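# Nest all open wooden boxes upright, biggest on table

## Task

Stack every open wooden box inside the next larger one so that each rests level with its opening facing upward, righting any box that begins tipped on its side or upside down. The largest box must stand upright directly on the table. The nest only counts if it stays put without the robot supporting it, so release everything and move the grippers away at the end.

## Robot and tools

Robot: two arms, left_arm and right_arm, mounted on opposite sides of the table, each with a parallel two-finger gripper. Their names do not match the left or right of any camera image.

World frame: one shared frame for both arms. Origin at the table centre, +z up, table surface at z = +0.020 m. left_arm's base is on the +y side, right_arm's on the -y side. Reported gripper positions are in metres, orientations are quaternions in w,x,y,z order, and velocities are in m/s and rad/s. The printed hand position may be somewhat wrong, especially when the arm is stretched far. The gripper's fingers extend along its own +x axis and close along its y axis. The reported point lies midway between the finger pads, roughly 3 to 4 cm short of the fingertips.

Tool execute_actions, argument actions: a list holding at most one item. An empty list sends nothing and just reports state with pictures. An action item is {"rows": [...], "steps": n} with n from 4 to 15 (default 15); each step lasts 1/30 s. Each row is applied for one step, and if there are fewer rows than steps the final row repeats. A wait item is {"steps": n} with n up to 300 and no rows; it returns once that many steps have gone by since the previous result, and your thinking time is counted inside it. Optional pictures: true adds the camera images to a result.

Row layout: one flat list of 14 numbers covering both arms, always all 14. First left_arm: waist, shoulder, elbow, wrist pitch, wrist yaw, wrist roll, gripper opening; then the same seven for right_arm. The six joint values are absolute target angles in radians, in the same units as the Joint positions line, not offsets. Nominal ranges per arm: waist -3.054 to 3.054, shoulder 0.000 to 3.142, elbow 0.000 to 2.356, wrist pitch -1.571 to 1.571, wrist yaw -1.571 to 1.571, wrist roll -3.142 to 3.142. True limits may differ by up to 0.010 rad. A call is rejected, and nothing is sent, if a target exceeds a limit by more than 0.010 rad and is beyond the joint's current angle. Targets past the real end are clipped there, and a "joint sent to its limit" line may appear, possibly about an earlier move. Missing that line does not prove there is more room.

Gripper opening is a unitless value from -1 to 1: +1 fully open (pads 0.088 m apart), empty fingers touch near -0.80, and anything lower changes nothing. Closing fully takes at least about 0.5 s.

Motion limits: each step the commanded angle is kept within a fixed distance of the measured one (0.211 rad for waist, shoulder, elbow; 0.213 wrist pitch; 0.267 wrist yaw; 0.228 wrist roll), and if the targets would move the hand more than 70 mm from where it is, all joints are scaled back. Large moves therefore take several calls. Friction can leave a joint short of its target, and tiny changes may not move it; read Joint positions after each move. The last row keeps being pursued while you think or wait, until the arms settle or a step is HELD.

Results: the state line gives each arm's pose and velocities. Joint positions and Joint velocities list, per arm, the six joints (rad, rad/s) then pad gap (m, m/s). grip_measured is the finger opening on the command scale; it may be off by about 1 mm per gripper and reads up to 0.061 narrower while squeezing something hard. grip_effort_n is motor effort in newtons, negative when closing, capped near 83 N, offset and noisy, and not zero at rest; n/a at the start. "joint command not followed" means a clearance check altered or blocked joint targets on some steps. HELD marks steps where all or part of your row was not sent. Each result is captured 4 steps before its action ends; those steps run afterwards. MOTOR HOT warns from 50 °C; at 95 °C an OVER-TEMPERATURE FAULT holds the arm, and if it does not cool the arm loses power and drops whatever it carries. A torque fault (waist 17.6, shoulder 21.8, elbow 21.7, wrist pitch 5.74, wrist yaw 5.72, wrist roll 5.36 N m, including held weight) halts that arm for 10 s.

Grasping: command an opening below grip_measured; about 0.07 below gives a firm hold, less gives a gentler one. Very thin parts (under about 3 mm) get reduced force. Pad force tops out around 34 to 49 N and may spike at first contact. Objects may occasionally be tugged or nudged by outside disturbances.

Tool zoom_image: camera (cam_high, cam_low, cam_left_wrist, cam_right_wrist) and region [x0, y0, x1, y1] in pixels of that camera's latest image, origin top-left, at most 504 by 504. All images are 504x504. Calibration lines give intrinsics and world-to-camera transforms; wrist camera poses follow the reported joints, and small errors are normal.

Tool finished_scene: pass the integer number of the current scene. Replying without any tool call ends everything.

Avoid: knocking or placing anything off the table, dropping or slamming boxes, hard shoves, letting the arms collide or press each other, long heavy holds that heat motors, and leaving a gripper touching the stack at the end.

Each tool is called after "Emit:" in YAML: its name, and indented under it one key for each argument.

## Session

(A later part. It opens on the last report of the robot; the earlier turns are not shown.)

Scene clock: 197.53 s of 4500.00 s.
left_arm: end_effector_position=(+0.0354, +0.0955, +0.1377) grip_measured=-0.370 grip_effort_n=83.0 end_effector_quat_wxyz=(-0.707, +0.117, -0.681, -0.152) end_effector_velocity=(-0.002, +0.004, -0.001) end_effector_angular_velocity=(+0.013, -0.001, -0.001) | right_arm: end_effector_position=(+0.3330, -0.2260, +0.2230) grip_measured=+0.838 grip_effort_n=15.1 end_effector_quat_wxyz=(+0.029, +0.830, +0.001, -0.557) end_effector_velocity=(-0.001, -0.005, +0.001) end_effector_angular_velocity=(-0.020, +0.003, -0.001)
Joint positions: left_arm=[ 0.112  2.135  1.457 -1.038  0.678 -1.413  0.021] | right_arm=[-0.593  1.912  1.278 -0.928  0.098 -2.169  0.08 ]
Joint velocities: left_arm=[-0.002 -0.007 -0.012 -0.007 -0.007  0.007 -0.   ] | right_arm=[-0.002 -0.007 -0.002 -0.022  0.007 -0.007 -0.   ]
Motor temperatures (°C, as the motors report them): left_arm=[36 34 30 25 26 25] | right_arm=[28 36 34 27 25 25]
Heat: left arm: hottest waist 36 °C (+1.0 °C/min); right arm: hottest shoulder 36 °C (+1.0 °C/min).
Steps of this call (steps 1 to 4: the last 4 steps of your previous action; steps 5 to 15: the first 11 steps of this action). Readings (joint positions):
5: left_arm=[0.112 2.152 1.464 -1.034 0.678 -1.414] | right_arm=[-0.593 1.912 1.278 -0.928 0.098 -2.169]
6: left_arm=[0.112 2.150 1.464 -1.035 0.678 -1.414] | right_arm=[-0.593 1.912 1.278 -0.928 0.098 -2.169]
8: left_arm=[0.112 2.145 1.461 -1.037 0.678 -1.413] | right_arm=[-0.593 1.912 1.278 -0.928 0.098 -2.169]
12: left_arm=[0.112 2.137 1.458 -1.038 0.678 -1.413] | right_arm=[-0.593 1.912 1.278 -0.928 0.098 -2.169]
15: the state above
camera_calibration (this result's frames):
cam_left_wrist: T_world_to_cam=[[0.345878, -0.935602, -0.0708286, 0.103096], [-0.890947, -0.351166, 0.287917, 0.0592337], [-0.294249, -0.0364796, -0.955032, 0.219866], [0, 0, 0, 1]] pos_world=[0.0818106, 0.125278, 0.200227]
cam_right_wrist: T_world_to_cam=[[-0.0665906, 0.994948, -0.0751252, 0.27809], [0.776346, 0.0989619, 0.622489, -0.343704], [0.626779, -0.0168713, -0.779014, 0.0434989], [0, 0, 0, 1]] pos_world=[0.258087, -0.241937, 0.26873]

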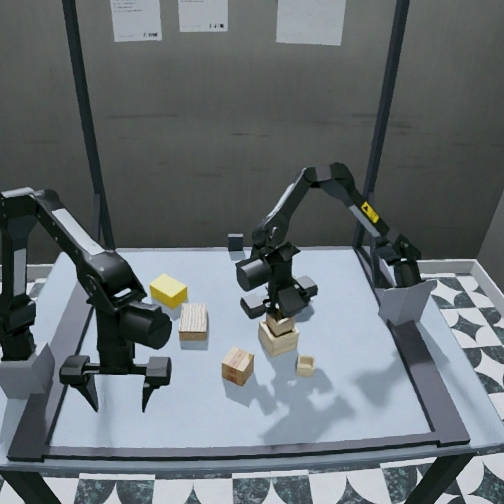

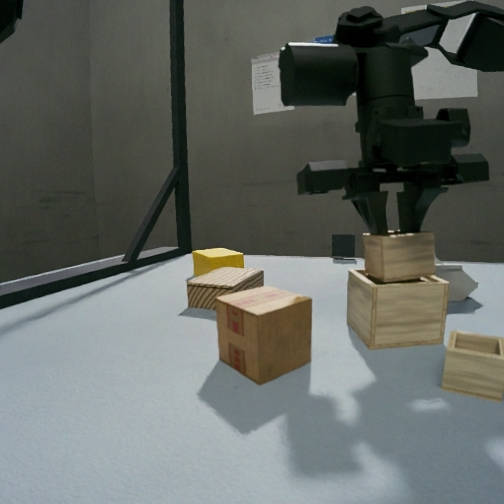

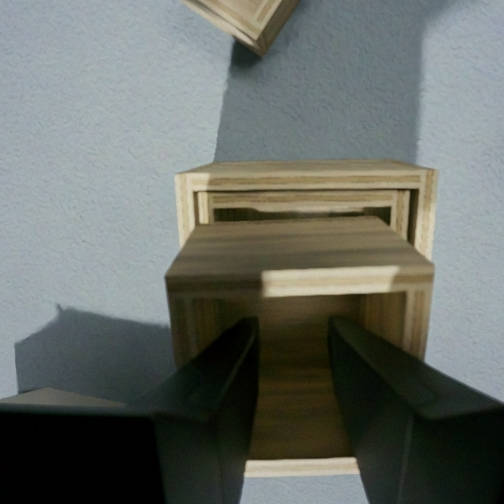

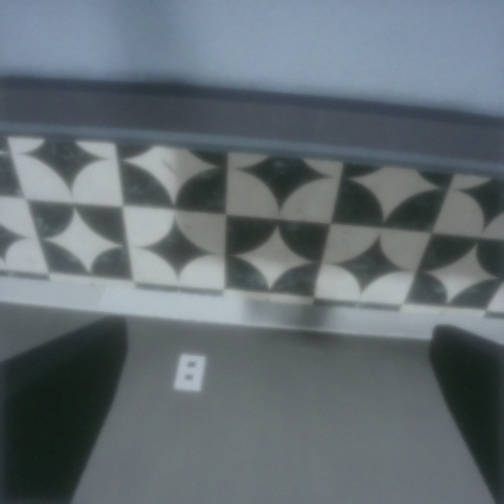

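Emit:
execute_actions:
  actions:
    - {"rows":[[0.112,2.150,1.452,-1.015,0.676,-1.413,0.4,-0.593,1.912,1.278,-0.928,0.098,-2.169,0.84]],"steps":15}
  pictures: true

Scene clock: 198.27 s of 4500.00 s.
left_arm: end_effector_position=(+0.0377, +0.0933, +0.1363) grip_measured=-0.370 grip_effort_n=83.0 end_effector_quat_wxyz=(-0.709, +0.117, -0.681, -0.145) end_effector_velocity=(+0.002, +0.005, -0.005) end_effector_angular_velocity=(+0.029, -0.010, +0.031) | right_arm: end_effector_position=(+0.3330, -0.2260, +0.2230) grip_measured=+0.838 grip_effort_n=14.7 end_effector_quat_wxyz=(+0.029, +0.830, +0.001, -0.557) end_effector_velocity=(-0.003, -0.001, -0.003) end_effector_angular_velocity=(-0.001, +0.025, +0.005)
Joint positions: left_arm=[ 0.112  2.138  1.455 -1.018  0.678 -1.413  0.021] | right_arm=[-0.593  1.912  1.278 -0.928  0.098 -2.169  0.08 ]
Joint velocities: left_arm=[-0.007  0.012 -0.002 -0.007 -0.022 -0.022 -0.   ] | right_arm=[-0.002  0.002 -0.002 -0.007 -0.022 -0.007 -0.   ]
Motor temperatures (°C, as the motors report them): left_arm=[36 34 30 25 26 25] | right_arm=[28 36 34 27 25 25]
Heat: left arm: hottest waist 36 °C (+1.0 °C/min); right arm: hottest shoulder 36 °C (+1.0 °C/min).
Steps of this call (steps 1 to 4: the last 4 steps of your previous action; steps 5 to 11: the robot went on to your last target; steps 12 to 22: the first 11 steps of this action). Readings (joint positions):
12: left_arm=[0.112 2.135 1.455 -1.038 0.678 -1.413] | right_arm=[-0.593 1.912 1.278 -0.928 0.098 -2.169]
13: left_arm=[0.112 2.135 1.455 -1.034 0.678 -1.413] | right_arm=[-0.593 1.912 1.278 -0.928 0.098 -2.169]
15: left_arm=[0.112 2.135 1.455 -1.025 0.678 -1.413] | right_arm=[-0.593 1.912 1.278 -0.928 0.098 -2.169]
19: left_arm=[0.112 2.136 1.455 -1.020 0.678 -1.413] | right_arm=[-0.593 1.912 1.278 -0.928 0.098 -2.169]
22: the state above
camera_calibration (this result's frames):
cam_left_wrist: T_world_to_cam=[[0.336411, -0.939776, -0.0603985, 0.0995228], [-0.896066, -0.339171, 0.286405, 0.0601533], [-0.289642, -0.0422287, -0.956203, 0.219612], [0, 0, 0, 1]] pos_world=[0.0840297, 0.123205, 0.198776]
cam_right_wrist: T_world_to_cam=[[-0.0665906, 0.994948, -0.0751252, 0.27809], [0.776346, 0.0989619, 0.622489, -0.343704], [0.626779, -0.0168713, -0.779014, 0.0434989], [0, 0, 0, 1]] pos_world=[0.258087, -0.241937, 0.26873]

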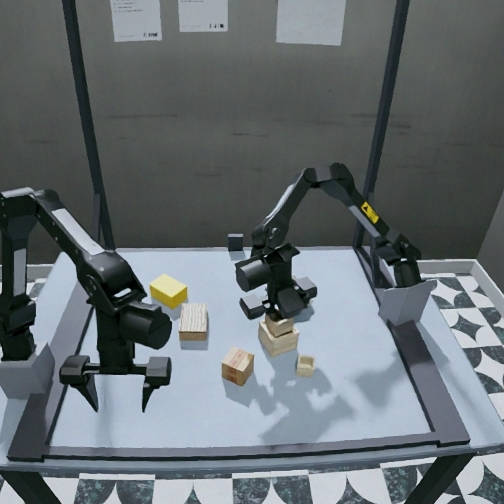

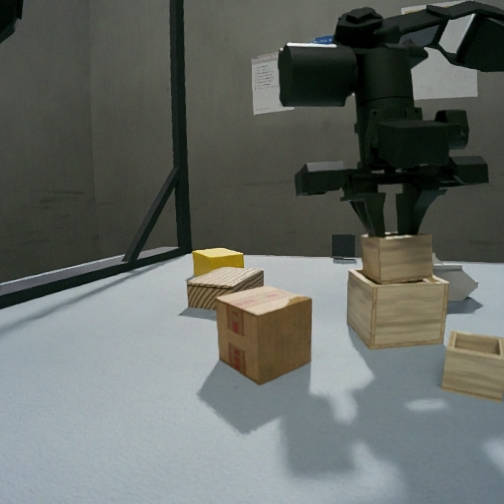

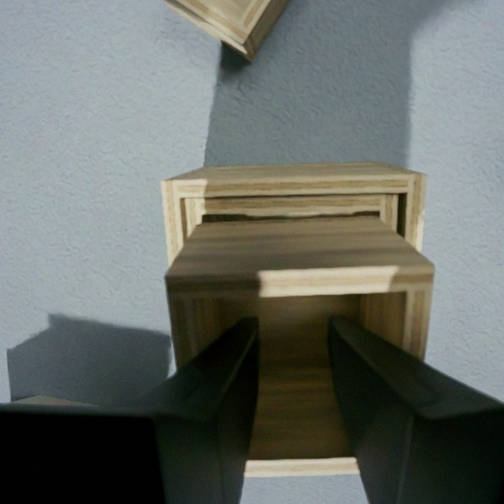

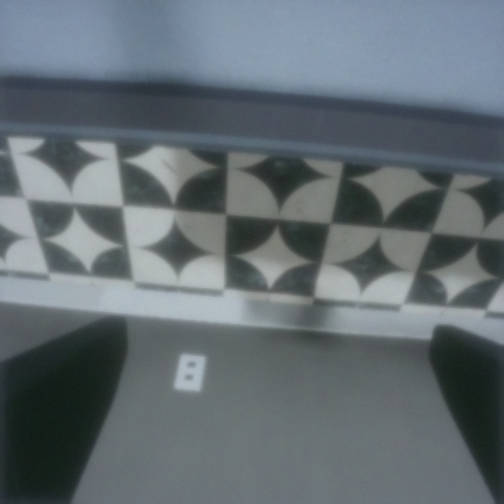

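Emit:
zoom_image:
  camera: "cam_left_wrist"
  region: [150,150,450,300]

Region (150, 150, 450, 300) of cam_left_wrist's 504x504 image, scaled by 1.680, with more detail than that image has.

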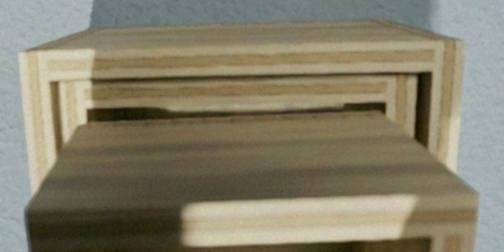

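Emit:
execute_actions:
  actions:
    - {"rows":[[0.092,2.140,1.452,-0.995,0.676,-1.413,0.4,-0.593,1.912,1.278,-0.928,0.098,-2.169,0.84]],"steps":15}
  pictures: true

Emit:
zoom_image:
  camera: "cam_left_wrist"
  region: [150,150,450,300]

Scene clock: 199.10 s of 4500.00 s.
left_arm: end_effector_position=(+0.0347, +0.0896, +0.1312) grip_measured=-0.370 grip_effort_n=83.0 end_effector_quat_wxyz=(-0.711, +0.109, -0.681, -0.135) end_effector_velocity=(+0.001, -0.000, -0.001) end_effector_angular_velocity=(-0.007, +0.005, +0.008) | right_arm: end_effector_position=(+0.3330, -0.2260, +0.2230) grip_measured=+0.838 grip_effort_n=15.1 end_effector_quat_wxyz=(+0.029, +0.830, +0.001, -0.557) end_effector_velocity=(-0.000, -0.002, +0.002) end_effector_angular_velocity=(+0.001, +0.008, +0.000)
Joint positions: left_arm=[ 0.093  2.14   1.455 -0.999  0.677 -1.413  0.021] | right_arm=[-0.593  1.912  1.278 -0.928  0.098 -2.169  0.08 ]
Joint velocities: left_arm=[ 0.002  0.002 -0.002  0.007  0.007 -0.007 -0.   ] | right_arm=[-0.007 -0.007 -0.002 -0.007 -0.007 -0.007 -0.   ]
Motor temperatures (°C, as the motors report them): left_arm=[36 34 30 25 26 25] | right_arm=[28 36 34 27 25 25]
Heat: left arm: hottest waist 36 °C (+1.0 °C/min); right arm: hottest shoulder 36 °C (+1.0 °C/min).
Steps of this call (steps 1 to 4: the last 4 steps of your previous action; steps 5 to 14: the robot went on to your last target; steps 15 to 25: the first 11 steps of this action). Readings (joint positions):
15: left_arm=[0.111 2.140 1.455 -1.015 0.678 -1.413] | right_arm=[-0.593 1.912 1.278 -0.928 0.098 -2.169]
16: left_arm=[0.109 2.140 1.455 -1.011 0.678 -1.413] | right_arm=[-0.593 1.912 1.278 -0.928 0.098 -2.169]
18: left_arm=[0.102 2.140 1.455 -1.004 0.677 -1.413] | right_arm=[-0.593 1.912 1.278 -0.928 0.098 -2.169]
22: left_arm=[0.094 2.140 1.455 -1.000 0.677 -1.413] | right_arm=[-0.593 1.912 1.278 -0.928 0.098 -2.169]
25: the state above
camera_calibration (this result's frames):
cam_left_wrist: T_world_to_cam=[[0.312436, -0.948072, -0.0595321, 0.0982032], [-0.905123, -0.316132, 0.284276, 0.0561719], [-0.288334, -0.0349342, -0.956892, 0.213118], [0, 0, 0, 1]] pos_world=[0.0816097, 0.118307, 0.193809]
cam_right_wrist: T_world_to_cam=[[-0.0665906, 0.994948, -0.0751252, 0.27809], [0.776346, 0.0989619, 0.622489, -0.343704], [0.626779, -0.0168713, -0.779014, 0.0434989], [0, 0, 0, 1]] pos_world=[0.258087, -0.241937, 0.26873]

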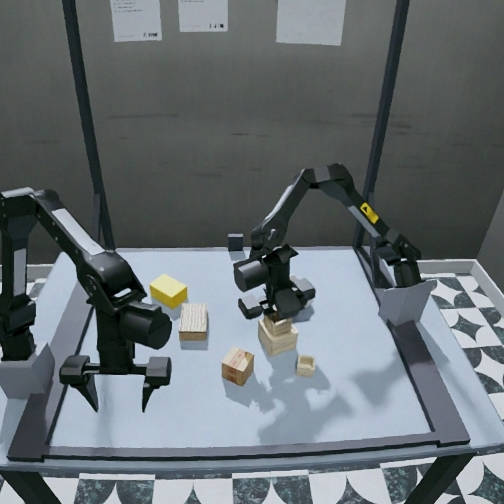

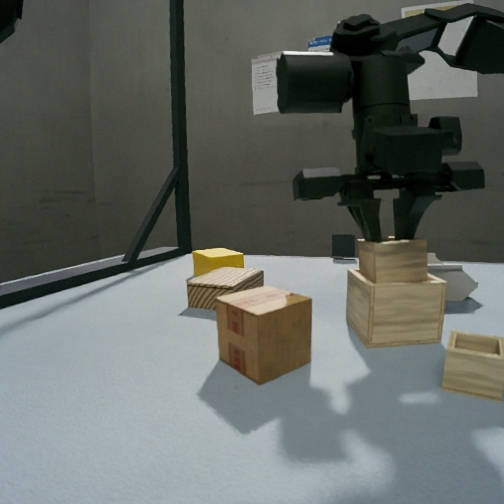

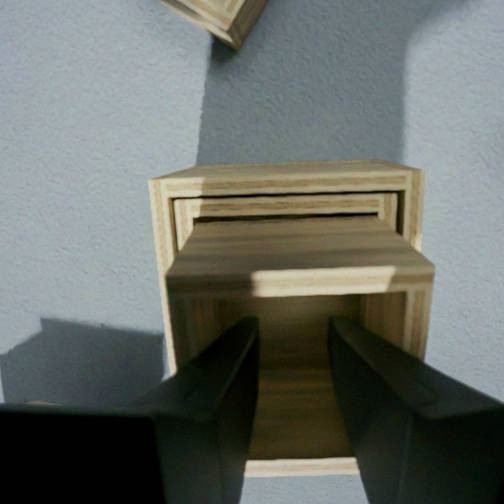

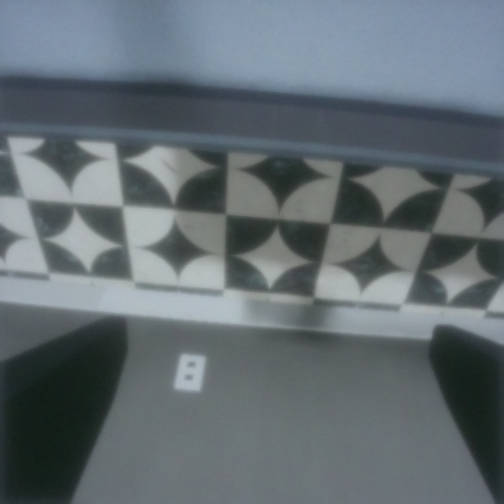

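Region (150, 150, 450, 300) of cam_left_wrist's 504x504 image, scaled by 1.680, with more detail than that image has.

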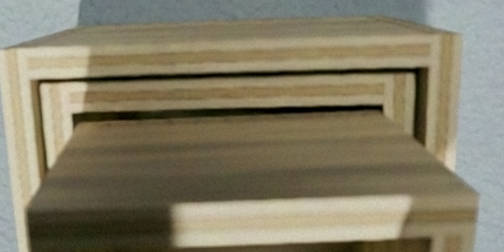

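Emit:
execute_actions:
  actions:
    - {"rows":[[0.092,2.150,1.445,-0.975,0.676,-1.43,0.4,-0.593,1.912,1.278,-0.928,0.098,-2.169,0.84]],"steps":12}

Emit:
execute_actions:
  actions:
    - {"rows":[[0.092,2.150,1.445,-0.975,0.676,-1.43,-0.6,-0.593,1.912,1.278,-0.928,0.098,-2.169,0.84]],"steps":15}
  pictures: true

Scene clock: 199.50 s of 4500.00 s.
left_arm: end_effector_position=(+0.0356, +0.0882, +0.1297) grip_measured=-0.370 grip_effort_n=83.0 end_effector_quat_wxyz=(-0.712, +0.112, -0.680, -0.133) end_effector_velocity=(-0.001, -0.000, +0.001) end_effector_angular_velocity=(-0.004, -0.011, +0.012) | right_arm: end_effector_position=(+0.3330, -0.2260, +0.2230) grip_measured=+0.838 grip_effort_n=15.6 end_effector_quat_wxyz=(+0.029, +0.830, +0.001, -0.557) end_effector_velocity=(-0.002, -0.003, -0.002) end_effector_angular_velocity=(-0.008, +0.013, +0.003)
Joint positions: left_arm=[ 0.091  2.14   1.45  -0.981  0.677 -1.425  0.021] | right_arm=[-0.593  1.912  1.278 -0.928  0.098 -2.169  0.08 ]
Joint velocities: left_arm=[-0.002 -0.012 -0.007  0.007 -0.007 -0.022 -0.   ] | right_arm=[-0.002 -0.002 -0.007 -0.007 -0.007 -0.007 -0.   ]
Motor temperatures (°C, as the motors report them): left_arm=[36 34 30 25 26 25] | right_arm=[28 36 34 27 25 25]
Heat: left arm: hottest waist 36 °C (+1.0 °C/min); right arm: hottest shoulder 36 °C (+1.0 °C/min).
Steps of this call (steps 1 to 4: the last 4 steps of your previous action; steps 5 to 12: the first 8 steps of this action). Readings (joint positions):
5: left_arm=[0.093 2.140 1.455 -0.996 0.677 -1.414] | right_arm=[-0.593 1.912 1.278 -0.928 0.098 -2.169]
6: left_arm=[0.093 2.140 1.453 -0.991 0.677 -1.416] | right_arm=[-0.593 1.912 1.278 -0.928 0.098 -2.169]
8: left_arm=[0.092 2.140 1.452 -0.986 0.677 -1.420] | right_arm=[-0.593 1.912 1.278 -0.928 0.098 -2.169]
12: the state above

Scene clock: 200.00 s of 4500.00 s.
left_arm: end_effector_position=(+0.0360, +0.0878, +0.1295) grip_measured=-0.541 grip_effort_n=-18.8 end_effector_quat_wxyz=(-0.712, +0.113, -0.680, -0.132) end_effector_velocity=(-0.002, +0.004, -0.000) end_effector_angular_velocity=(+0.019, +0.001, +0.020) | right_arm: end_effector_position=(+0.3330, -0.2260, +0.2230) grip_measured=+0.838 grip_effort_n=14.7 end_effector_quat_wxyz=(+0.029, +0.830, +0.001, -0.557) end_effector_velocity=(-0.004, -0.004, +0.000) end_effector_angular_velocity=(-0.004, +0.028, -0.001)
Joint positions: left_arm=[ 0.091  2.14   1.449 -0.977  0.677 -1.427  0.012] | right_arm=[-0.593  1.912  1.278 -0.928  0.098 -2.169  0.08 ]
Joint velocities: left_arm=[-0.002 -0.002 -0.002 -0.022 -0.007 -0.007 -0.021] | right_arm=[-0.007 -0.007 -0.002 -0.022 -0.022 -0.007 -0.   ]
Motor temperatures (°C, as the motors report them): left_arm=[36 34 30 25 26 25] | right_arm=[28 36 34 27 25 25]
Heat: left arm: hottest waist 36 °C (+1.0 °C/min); right arm: hottest shoulder 36 °C (+1.0 °C/min).
Steps of this call (steps 1 to 4: the last 4 steps of your previous action; steps 5 to 15: the first 11 steps of this action). Readings (joint positions):
5: left_arm=[0.091 2.140 1.449 -0.979 0.677 -1.426] | right_arm=[-0.593 1.912 1.278 -0.928 0.098 -2.169]
6: left_arm=[0.091 2.140 1.449 -0.979 0.677 -1.426] | right_arm=[-0.593 1.912 1.278 -0.928 0.098 -2.169]
8: left_arm=[0.091 2.140 1.449 -0.979 0.677 -1.427] | right_arm=[-0.593 1.912 1.278 -0.928 0.098 -2.169]
12: left_arm=[0.091 2.140 1.449 -0.977 0.677 -1.427] | right_arm=[-0.593 1.912 1.278 -0.928 0.098 -2.169]
15: the state above
camera_calibration (this result's frames):
cam_left_wrist: T_world_to_cam=[[0.313638, -0.948295, -0.0486509, 0.0945681], [-0.906395, -0.314262, 0.28229, 0.0574681], [-0.282983, -0.04444, -0.958095, 0.212621], [0, 0, 0, 1]] pos_world=[0.0825969, 0.117187, 0.192089]
cam_right_wrist: T_world_to_cam=[[-0.0665906, 0.994948, -0.0751252, 0.27809], [0.776346, 0.0989619, 0.622489, -0.343704], [0.626779, -0.0168713, -0.779014, 0.0434989], [0, 0, 0, 1]] pos_world=[0.258087, -0.241937, 0.26873]

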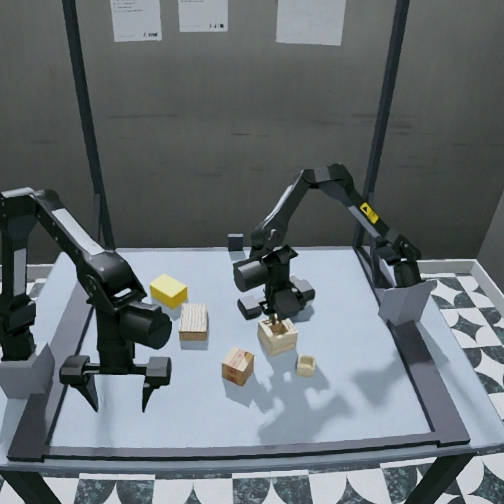

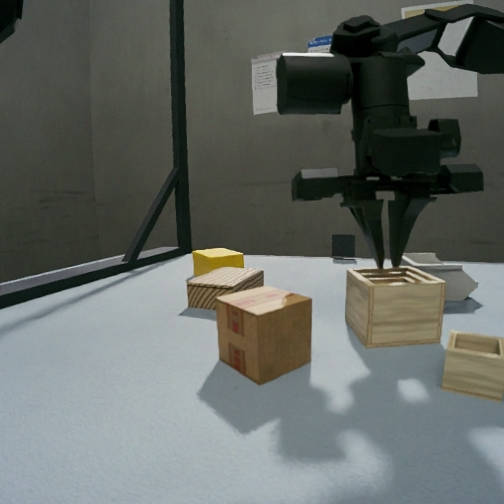

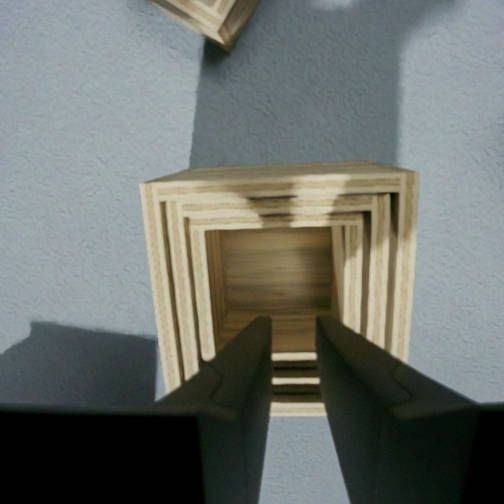

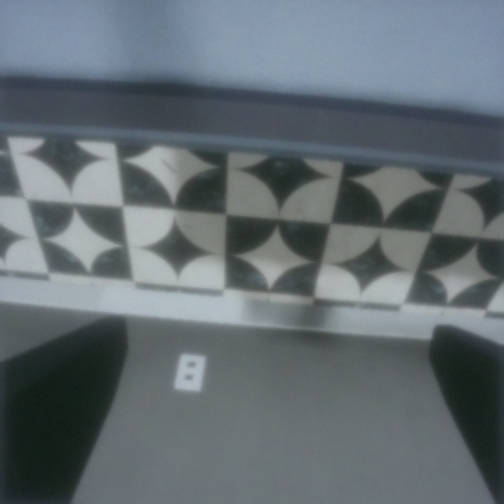

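Emit:
execute_actions:
  actions:
    - {"rows":[[0.209,2.122,1.541,-1.152,0.671,-1.34,-0.65,-0.593,1.912,1.278,-0.928,0.098,-2.169,0.84]],"steps":10}

Emit:
execute_actions:
  actions:
    - {"rows":[[0.47,2.42,1.62,-1.15,0.63,-1.2,-0.65,-0.593,1.912,1.278,-0.928,0.098,-2.169,0.84]],"steps":15}

Emit:
execute_actions:
  actions:
    - {"steps":8}
  pictures: true

Scene clock: 200.33 s of 4500.00 s.
left_arm: end_effector_position=(+0.0482, +0.0933, +0.1661) grip_measured=-0.632 grip_effort_n=-18.4 end_effector_quat_wxyz=(-0.708, +0.133, -0.679, -0.143) end_effector_velocity=(+0.091, +0.009, +0.170) end_effector_angular_velocity=(-0.244, -0.143, +0.187) | right_arm: end_effector_position=(+0.3330, -0.2260, +0.2230) grip_measured=+0.838 grip_effort_n=14.7 end_effector_quat_wxyz=(+0.029, +0.830, +0.001, -0.557) end_effector_velocity=(-0.000, -0.004, -0.001) end_effector_angular_velocity=(-0.016, +0.000, +0.000)
Joint positions: left_arm=[ 0.183  2.136  1.516 -1.109  0.675 -1.363  0.008] | right_arm=[-0.593  1.912  1.278 -0.928  0.098 -2.169  0.08 ]
Joint velocities: left_arm=[ 0.452 -0.046  0.232 -0.286 -0.051  0.154 -0.006] | right_arm=[-0.002 -0.002 -0.007 -0.007  0.007 -0.007  0.   ]
Motor temperatures (°C, as the motors report them): left_arm=[36 34 30 25 26 25] | right_arm=[28 36 34 27 25 25]
Heat: left arm: hottest waist 36 °C (+1.0 °C/min); right arm: hottest shoulder 36 °C (+1.0 °C/min).
Steps of this call (steps 1 to 4: the last 4 steps of your previous action; steps 5 to 10: the first 6 steps of this action). Readings (joint positions):
5: left_arm=[0.093 2.140 1.456 -0.993 0.677 -1.418] | right_arm=[-0.593 1.912 1.278 -0.928 0.098 -2.169]
6: left_arm=[0.105 2.140 1.471 -1.036 0.677 -1.401] | right_arm=[-0.593 1.912 1.278 -0.928 0.098 -2.169]
8: left_arm=[0.145 2.139 1.494 -1.086 0.677 -1.377] | right_arm=[-0.593 1.912 1.278 -0.928 0.098 -2.169]
10: the state above

Scene clock: 200.83 s of 4500.00 s.
left_arm: end_effector_position=(+0.1600, +0.1502, +0.1813) grip_measured=-0.647 grip_effort_n=-18.4 end_effector_quat_wxyz=(-0.684, +0.202, -0.672, -0.201) end_effector_velocity=(+0.135, +0.146, -0.016) end_effector_angular_velocity=(+0.010, +0.168, +0.426) | right_arm: end_effector_position=(+0.3330, -0.2260, +0.2230) grip_measured=+0.838 grip_effort_n=15.1 end_effector_quat_wxyz=(+0.029, +0.830, +0.001, -0.557) end_effector_velocity=(+0.002, -0.000, +0.001) end_effector_angular_velocity=(-0.005, -0.009, +0.019)
Joint positions: left_arm=[ 0.451  2.383  1.599 -1.146  0.634 -1.219  0.007] | right_arm=[-0.593  1.912  1.278 -0.928  0.098 -2.169  0.08 ]
Joint velocities: left_arm=[ 0.393  0.383 -0.002 -0.066 -0.051  0.139 -0.   ] | right_arm=[-0.002 -0.002 -0.002  0.007  0.007 -0.022 -0.   ]
Motor temperatures (°C, as the motors report them): left_arm=[36 34 30 25 26 25] | right_arm=[28 36 34 27 25 25]
Heat: left arm: hottest waist 36 °C (+1.0 °C/min); right arm: hottest shoulder 36 °C (+1.0 °C/min).
Steps of this call (steps 1 to 4: the last 4 steps of your previous action; steps 5 to 15: the first 11 steps of this action). Readings (joint positions):
5: left_arm=[0.211 2.142 1.534 -1.144 0.674 -1.337] | right_arm=[-0.593 1.912 1.278 -0.928 0.098 -2.169]
6: left_arm=[0.223 2.160 1.548 -1.149 0.674 -1.316] | right_arm=[-0.593 1.912 1.278 -0.928 0.098 -2.169]
8: left_arm=[0.270 2.207 1.574 -1.141 0.664 -1.284] | right_arm=[-0.593 1.912 1.278 -0.928 0.098 -2.169]
12: left_arm=[0.387 2.321 1.595 -1.144 0.645 -1.239] | right_arm=[-0.593 1.912 1.278 -0.928 0.098 -2.169]
15: the state above

Scene clock: 201.10 s of 4500.00 s.
left_arm: end_effector_position=(+0.1676, +0.1537, +0.1810) grip_measured=-0.647 grip_effort_n=-18.4 end_effector_quat_wxyz=(-0.682, +0.204, -0.673, -0.201) end_effector_velocity=(-0.001, -0.004, +0.002) end_effector_angular_velocity=(+0.005, -0.011, -0.020) | right_arm: end_effector_position=(+0.3330, -0.2260, +0.2230) grip_measured=+0.838 grip_effort_n=14.7 end_effector_quat_wxyz=(+0.029, +0.830, +0.001, -0.557) end_effector_velocity=(+0.000, -0.001, -0.003) end_effector_angular_velocity=(-0.000, +0.008, +0.005)
Joint positions: left_arm=[ 0.466  2.405  1.612 -1.148  0.633 -1.205  0.007] | right_arm=[-0.593  1.912  1.278 -0.928  0.098 -2.169  0.08 ]
Joint velocities: left_arm=[-0.007 -0.002  0.017 -0.007 -0.007  0.007  0.   ] | right_arm=[-0.002  0.002 -0.007  0.007 -0.007 -0.007 -0.   ]
Motor temperatures (°C, as the motors report them): left_arm=[36 34 30 25 26 25] | right_arm=[28 36 34 27 25 25]
Heat: left arm: hottest waist 36 °C (+1.0 °C/min); right arm: hottest shoulder 36 °C (+1.0 °C/min).
Kept back: nothing.
Steps of this call (steps 1 to 4: the last 4 steps of your previous action; steps 5 to 8: the robot went on to your last target). Readings (joint positions):
1: left_arm=[0.461 2.394 1.599 -1.148 0.633 -1.216] | right_arm=[-0.593 1.912 1.278 -0.928 0.098 -2.169]
2: left_arm=[0.467 2.400 1.599 -1.148 0.633 -1.213] | right_arm=[-0.593 1.912 1.278 -0.928 0.098 -2.169]
4: left_arm=[0.468 2.405 1.604 -1.148 0.633 -1.209] | right_arm=[-0.593 1.912 1.278 -0.928 0.098 -2.169]
8: the state above
camera_calibration (this result's frames):
cam_left_wrist: T_world_to_cam=[[0.523194, -0.851952, -0.0211107, 0.0633809], [-0.804269, -0.5018, 0.318354, 0.188072], [-0.281815, -0.149582, -0.947737, 0.316239], [0, 0, 0, 1]] pos_world=[0.207221, 0.195675, 0.241176]
cam_right_wrist: T_world_to_cam=[[-0.0665906, 0.994948, -0.0751252, 0.27809], [0.776346, 0.0989619, 0.622489, -0.343704], [0.626779, -0.0168713, -0.779014, 0.0434989], [0, 0, 0, 1]] pos_world=[0.258087, -0.241937, 0.26873]

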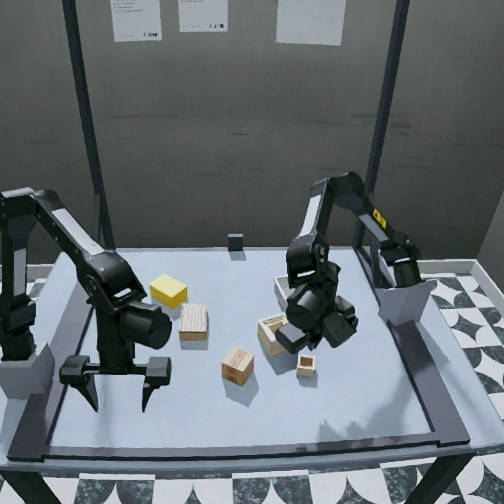

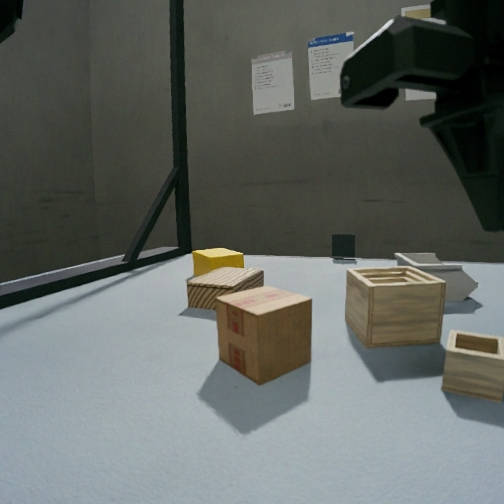

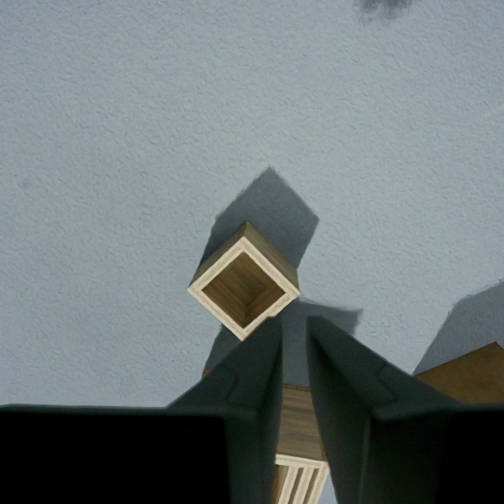

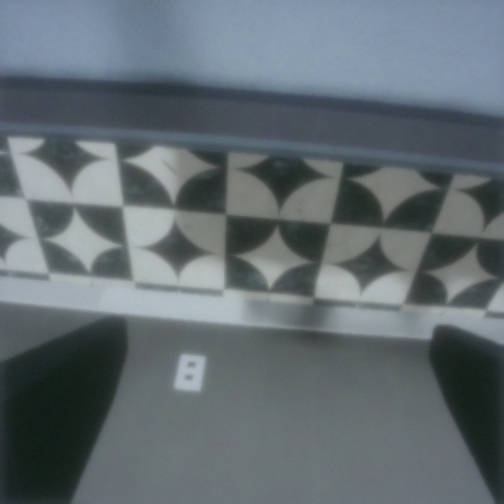

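Emit:
execute_actions:
  actions:
    - {"rows":[[0.32,2.36,1.282,-0.761,0.69,-0.52,-0.65,-0.593,1.912,1.278,-0.928,0.098,-2.169,0.84]],"steps":15}

Emit:
execute_actions:
  actions:
    - {"steps":8}
  pictures: true

Scene clock: 202.13 s of 4500.00 s.
left_arm: end_effector_position=(+0.1394, +0.1671, +0.0964) grip_measured=-0.647 grip_effort_n=-18.8 end_effector_quat_wxyz=(+0.703, +0.041, +0.709, -0.028) end_effector_velocity=(+0.039, -0.006, -0.001) end_effector_angular_velocity=(-0.192, -0.099, -1.413) | right_arm: end_effector_position=(+0.3330, -0.2260, +0.2230) grip_measured=+0.838 grip_effort_n=15.1 end_effector_quat_wxyz=(+0.029, +0.830, +0.001, -0.557) end_effector_velocity=(-0.000, +0.001, -0.000) end_effector_angular_velocity=(+0.016, +0.015, +0.005)
Joint positions: left_arm=[ 0.313  2.377  1.308 -0.796  0.683 -0.687  0.007] | right_arm=[-0.593  1.912  1.278 -0.928  0.098 -2.169  0.08 ]
Joint velocities: left_arm=[ 0.061 -0.017 -0.115  0.33   0.022  1.311 -0.   ] | right_arm=[-0.007 -0.002 -0.002  0.007 -0.022 -0.007 -0.   ]
Motor temperatures (°C, as the motors report them): left_arm=[36 34 30 25 26 25] | right_arm=[28 36 34 27 25 25]
Heat: left arm: hottest waist 36 °C (+1.0 °C/min); right arm: hottest shoulder 36 °C (+1.0 °C/min).
Steps of this call (steps 1 to 20: the robot went on to your last target; steps 21 to 31: the first 11 steps of this action). Readings (joint positions):
21: left_arm=[0.463 2.407 1.594 -1.124 0.635 -1.177] | right_arm=[-0.593 1.912 1.278 -0.928 0.098 -2.169]
22: left_arm=[0.450 2.393 1.553 -1.066 0.643 -1.123] | right_arm=[-0.593 1.912 1.278 -0.928 0.098 -2.169]
24: left_arm=[0.400 2.379 1.469 -0.981 0.664 -1.026] | right_arm=[-0.593 1.912 1.278 -0.928 0.098 -2.169]
28: left_arm=[0.317 2.377 1.338 -0.843 0.679 -0.832] | right_arm=[-0.593 1.912 1.278 -0.928 0.098 -2.169]
31: the state above

Scene clock: 202.40 s of 4500.00 s.
left_arm: end_effector_position=(+0.1419, +0.1690, +0.0954) grip_measured=-0.647 grip_effort_n=-18.4 end_effector_quat_wxyz=(+0.701, +0.089, +0.702, -0.085) end_effector_velocity=(-0.006, +0.009, -0.006) end_effector_angular_velocity=(+0.016, +0.026, -0.103) | right_arm: end_effector_position=(+0.3330, -0.2260, +0.2230) grip_measured=+0.838 grip_effort_n=15.1 end_effector_quat_wxyz=(+0.029, +0.830, +0.001, -0.557) end_effector_velocity=(-0.003, -0.006, -0.002) end_effector_angular_velocity=(-0.020, +0.021, -0.001)
Joint positions: left_arm=[ 0.319  2.375  1.29  -0.767  0.685 -0.542  0.007] | right_arm=[-0.593  1.912  1.278 -0.928  0.098 -2.169  0.08 ]
Joint velocities: left_arm=[-0.002  0.002 -0.027 -0.007  0.007  0.125 -0.   ] | right_arm=[-0.002 -0.002 -0.007 -0.022 -0.007 -0.007 -0.   ]
Motor temperatures (°C, as the motors report them): left_arm=[36 34 30 25 26 25] | right_arm=[28 36 34 27 25 25]
Heat: left arm: hottest waist 36 °C (+1.0 °C/min); right arm: hottest shoulder 36 °C (+1.0 °C/min).
Kept back: nothing.
Steps of this call (steps 1 to 4: the last 4 steps of your previous action; steps 5 to 8: the robot went on to your last target). Readings (joint positions):
1: left_arm=[0.315 2.376 1.304 -0.787 0.684 -0.647] | right_arm=[-0.593 1.912 1.278 -0.928 0.098 -2.169]
2: left_arm=[0.317 2.376 1.301 -0.781 0.684 -0.617] | right_arm=[-0.593 1.912 1.278 -0.928 0.098 -2.169]
4: left_arm=[0.319 2.375 1.295 -0.774 0.685 -0.578] | right_arm=[-0.593 1.912 1.278 -0.928 0.098 -2.169]
8: the state above
camera_calibration (this result's frames):
cam_left_wrist: T_world_to_cam=[[-0.274143, -0.961098, -0.0337184, 0.220808], [-0.910149, 0.247967, 0.331874, 0.0893709], [-0.310602, 0.12167, -0.942721, 0.187855], [0, 0, 0, 1]] pos_world=[0.200222, 0.1672, 0.154881]
cam_right_wrist: T_world_to_cam=[[-0.0665906, 0.994948, -0.0751252, 0.27809], [0.776346, 0.0989619, 0.622489, -0.343704], [0.626779, -0.0168713, -0.779014, 0.0434989], [0, 0, 0, 1]] pos_world=[0.258087, -0.241937, 0.26873]

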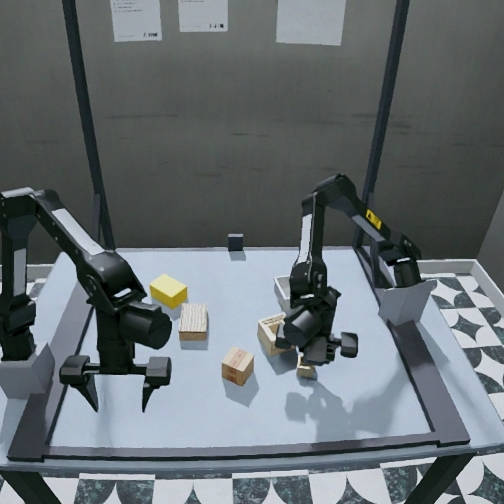

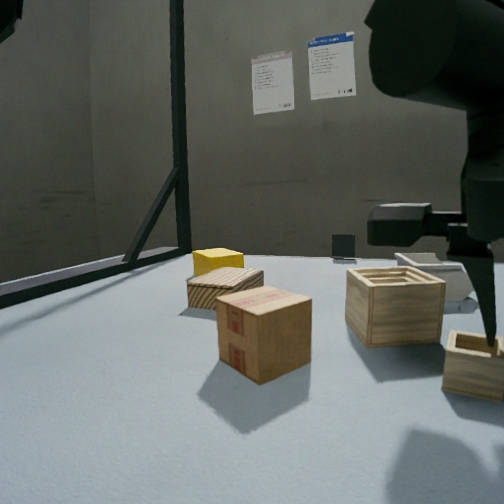

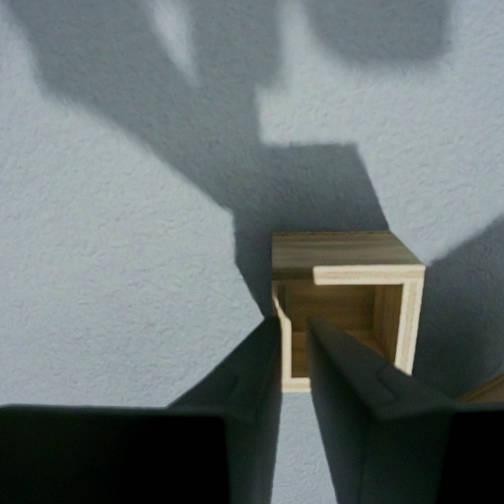

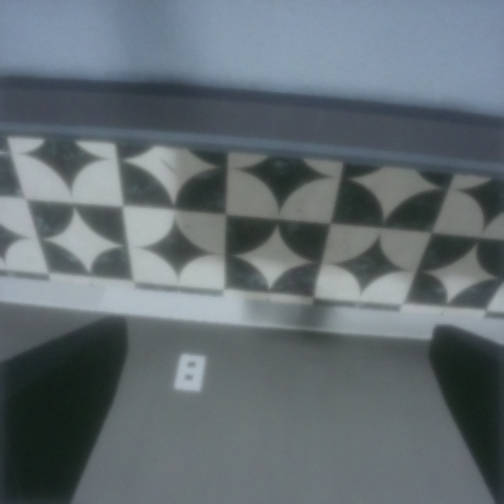

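Emit:
execute_actions:
  actions:
    - {"rows":[[0.29,2.40,1.337,-0.77,0.69,-0.545,-0.65,-0.593,1.912,1.278,-0.928,0.098,-2.169,0.84]],"steps":15}
  pictures: true

Scene clock: 203.00 s of 4500.00 s.
left_arm: end_effector_position=(+0.1404, +0.1563, +0.0917) grip_measured=-0.647 grip_effort_n=-18.8 end_effector_quat_wxyz=(+0.701, +0.104, +0.699, -0.098) end_effector_velocity=(+0.003, +0.008, -0.009) end_effector_angular_velocity=(+0.027, +0.014, +0.058) | right_arm: end_effector_position=(+0.3330, -0.2260, +0.2230) grip_measured=+0.838 grip_effort_n=14.7 end_effector_quat_wxyz=(+0.029, +0.830, +0.001, -0.557) end_effector_velocity=(-0.001, -0.002, -0.000) end_effector_angular_velocity=(-0.004, +0.010, +0.004)
Joint positions: left_arm=[ 0.29   2.386  1.327 -0.768  0.687 -0.54   0.007] | right_arm=[-0.593  1.912  1.278 -0.928  0.098 -2.169  0.08 ]
Joint velocities: left_arm=[-0.002  0.032  0.002 -0.007 -0.007 -0.037 -0.   ] | right_arm=[-0.002 -0.002 -0.002 -0.007 -0.007 -0.007 -0.   ]
Motor temperatures (°C, as the motors report them): left_arm=[36 34 30 25 26 25] | right_arm=[28 36 34 27 25 25]
Heat: left arm: hottest waist 36 °C (+1.0 °C/min); right arm: hottest shoulder 36 °C (+1.0 °C/min).
Steps of this call (steps 1 to 7: the robot went on to your last target; steps 8 to 18: the first 11 steps of this action). Readings (joint positions):
8: left_arm=[0.318 2.375 1.290 -0.763 0.686 -0.526] | right_arm=[-0.593 1.912 1.278 -0.928 0.098 -2.169]
9: left_arm=[0.315 2.376 1.295 -0.765 0.686 -0.528] | right_arm=[-0.593 1.912 1.278 -0.928 0.098 -2.169]
11: left_arm=[0.305 2.379 1.309 -0.765 0.686 -0.533] | right_arm=[-0.593 1.912 1.278 -0.928 0.098 -2.169]
15: left_arm=[0.291 2.383 1.325 -0.766 0.687 -0.539] | right_arm=[-0.593 1.912 1.278 -0.928 0.098 -2.169]
18: the state above
camera_calibration (this result's frames):
cam_left_wrist: T_world_to_cam=[[-0.311214, -0.94959, -0.037753, 0.211873], [-0.901562, 0.282444, 0.327738, 0.0861847], [-0.300553, 0.136033, -0.944014, 0.181992], [0, 0, 0, 1]] pos_world=[0.198337, 0.152093, 0.151556]
cam_right_wrist: T_world_to_cam=[[-0.0665906, 0.994948, -0.0751252, 0.27809], [0.776346, 0.0989619, 0.622489, -0.343704], [0.626779, -0.0168713, -0.779014, 0.0434989], [0, 0, 0, 1]] pos_world=[0.258087, -0.241937, 0.26873]

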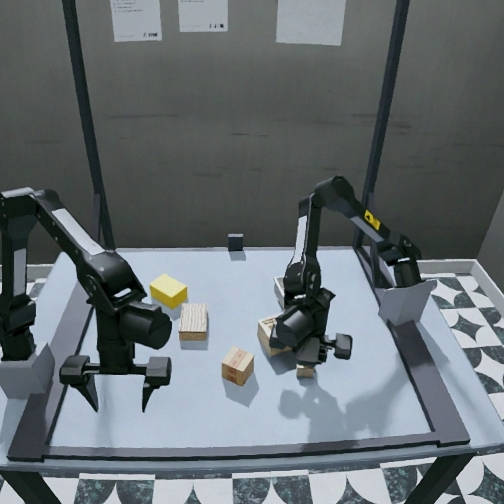

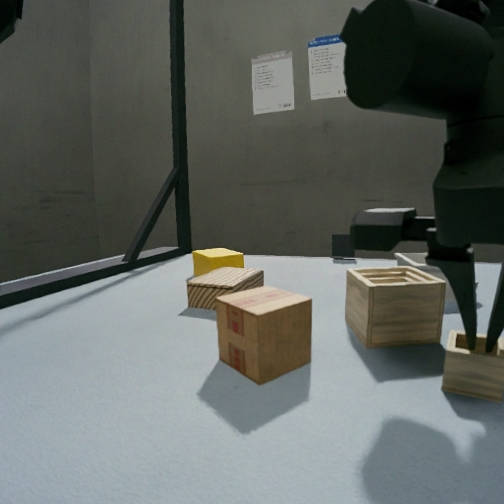

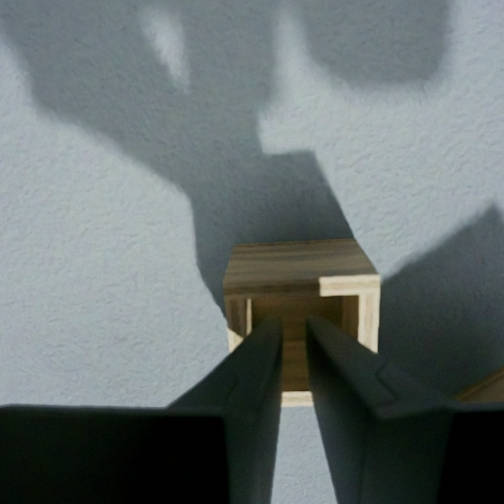

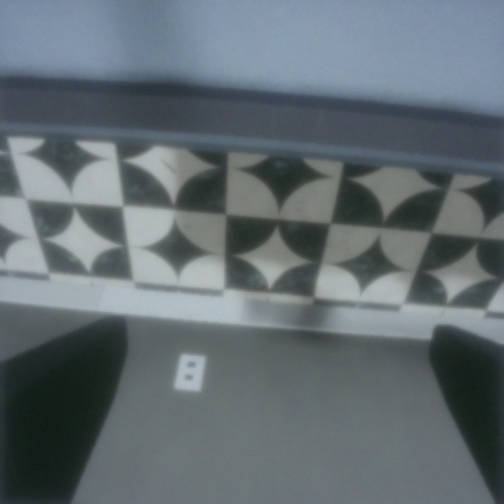

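Emit:
execute_actions:
  actions:
    - {"rows":[[0.25,2.43,1.31,-0.67,0.70,-0.585,-0.65,-0.593,1.912,1.278,-0.928,0.098,-2.169,0.84]],"steps":15}
  pictures: true

Scene clock: 203.90 s of 4500.00 s.
left_arm: end_effector_position=(+0.1423, +0.1512, +0.0713) grip_measured=-0.647 grip_effort_n=-18.4 end_effector_quat_wxyz=(+0.703, +0.109, +0.695, -0.106) end_effector_velocity=(+0.006, -0.007, -0.000) end_effector_angular_velocity=(-0.024, -0.030, -0.028) | right_arm: end_effector_position=(+0.3330, -0.2260, +0.2230) grip_measured=+0.838 grip_effort_n=15.6 end_effector_quat_wxyz=(+0.029, +0.830, +0.001, -0.557) end_effector_velocity=(+0.003, -0.001, +0.003) end_effector_angular_velocity=(+0.011, -0.013, -0.012)
Joint positions: left_arm=[ 0.249  2.419  1.315 -0.678  0.695 -0.58   0.007] | right_arm=[-0.593  1.912  1.278 -0.928  0.098 -2.169  0.08 ]
Joint velocities: left_arm=[-0.002 -0.002 -0.002  0.051 -0.007 -0.007  0.   ] | right_arm=[-0.007 -0.007 -0.002  0.007  0.007  0.007 -0.   ]
Motor temperatures (°C, as the motors report them): left_arm=[36 34 30 25 26 25] | right_arm=[28 36 34 27 25 25]
Heat: left arm: hottest waist 36 °C (+2.0 °C/min); right arm: hottest shoulder 36 °C (+1.0 °C/min).
Steps of this call (steps 1 to 4: the last 4 steps of your previous action; steps 5 to 15: the robot went on to your last target; step 16: nothing new was sent; steps 17 to 27: the first 11 steps of this action). Readings (joint positions):
17: left_arm=[0.289 2.391 1.329 -0.762 0.688 -0.547] | right_arm=[-0.593 1.912 1.278 -0.928 0.098 -2.169]
18: left_arm=[0.284 2.395 1.327 -0.739 0.689 -0.556] | right_arm=[-0.593 1.912 1.278 -0.928 0.098 -2.169]
20: left_arm=[0.270 2.405 1.326 -0.707 0.692 -0.566] | right_arm=[-0.593 1.912 1.278 -0.928 0.098 -2.169]
24: left_arm=[0.250 2.417 1.317 -0.686 0.695 -0.577] | right_arm=[-0.593 1.912 1.278 -0.928 0.098 -2.169]
27: the state above
camera_calibration (this result's frames):
cam_left_wrist: T_world_to_cam=[[-0.329463, -0.943532, -0.0346666, 0.208275], [-0.89821, 0.301899, 0.319493, 0.0932172], [-0.290986, 0.136399, -0.946954, 0.162773], [0, 0, 0, 1]] pos_world=[0.199712, 0.14617, 0.131576]
cam_right_wrist: T_world_to_cam=[[-0.0665906, 0.994948, -0.0751252, 0.27809], [0.776346, 0.0989619, 0.622489, -0.343704], [0.626779, -0.0168713, -0.779014, 0.0434989], [0, 0, 0, 1]] pos_world=[0.258087, -0.241937, 0.26873]

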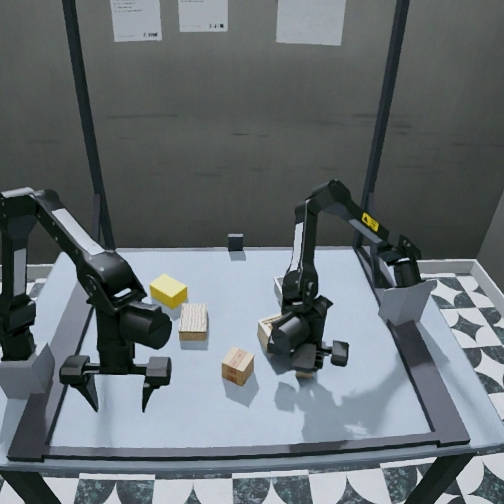

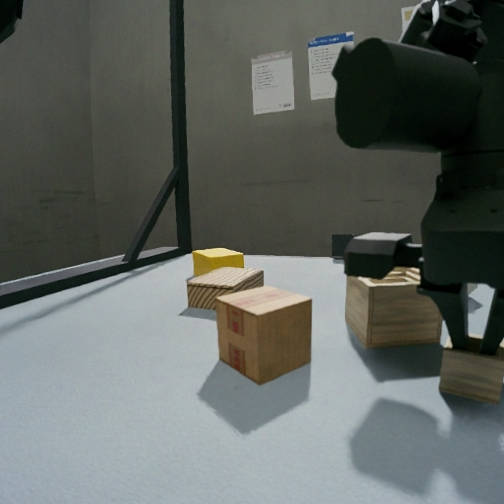

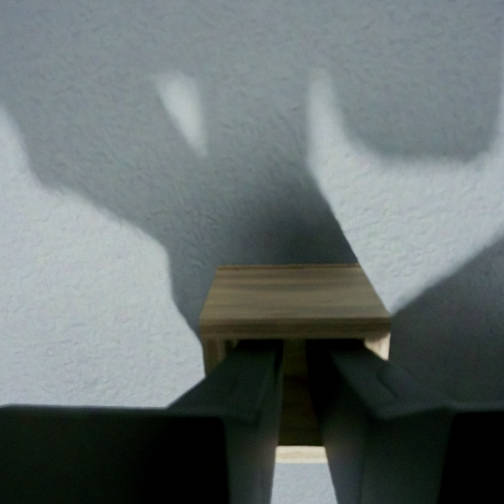

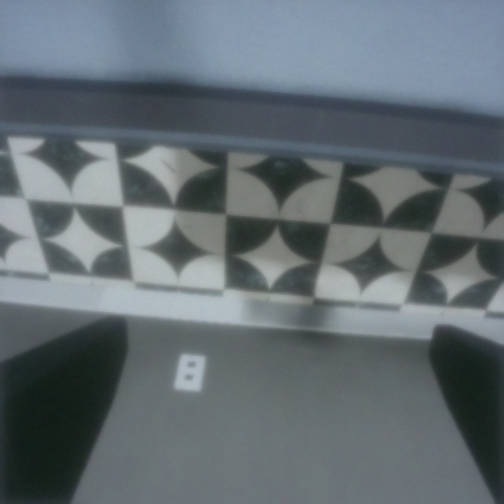

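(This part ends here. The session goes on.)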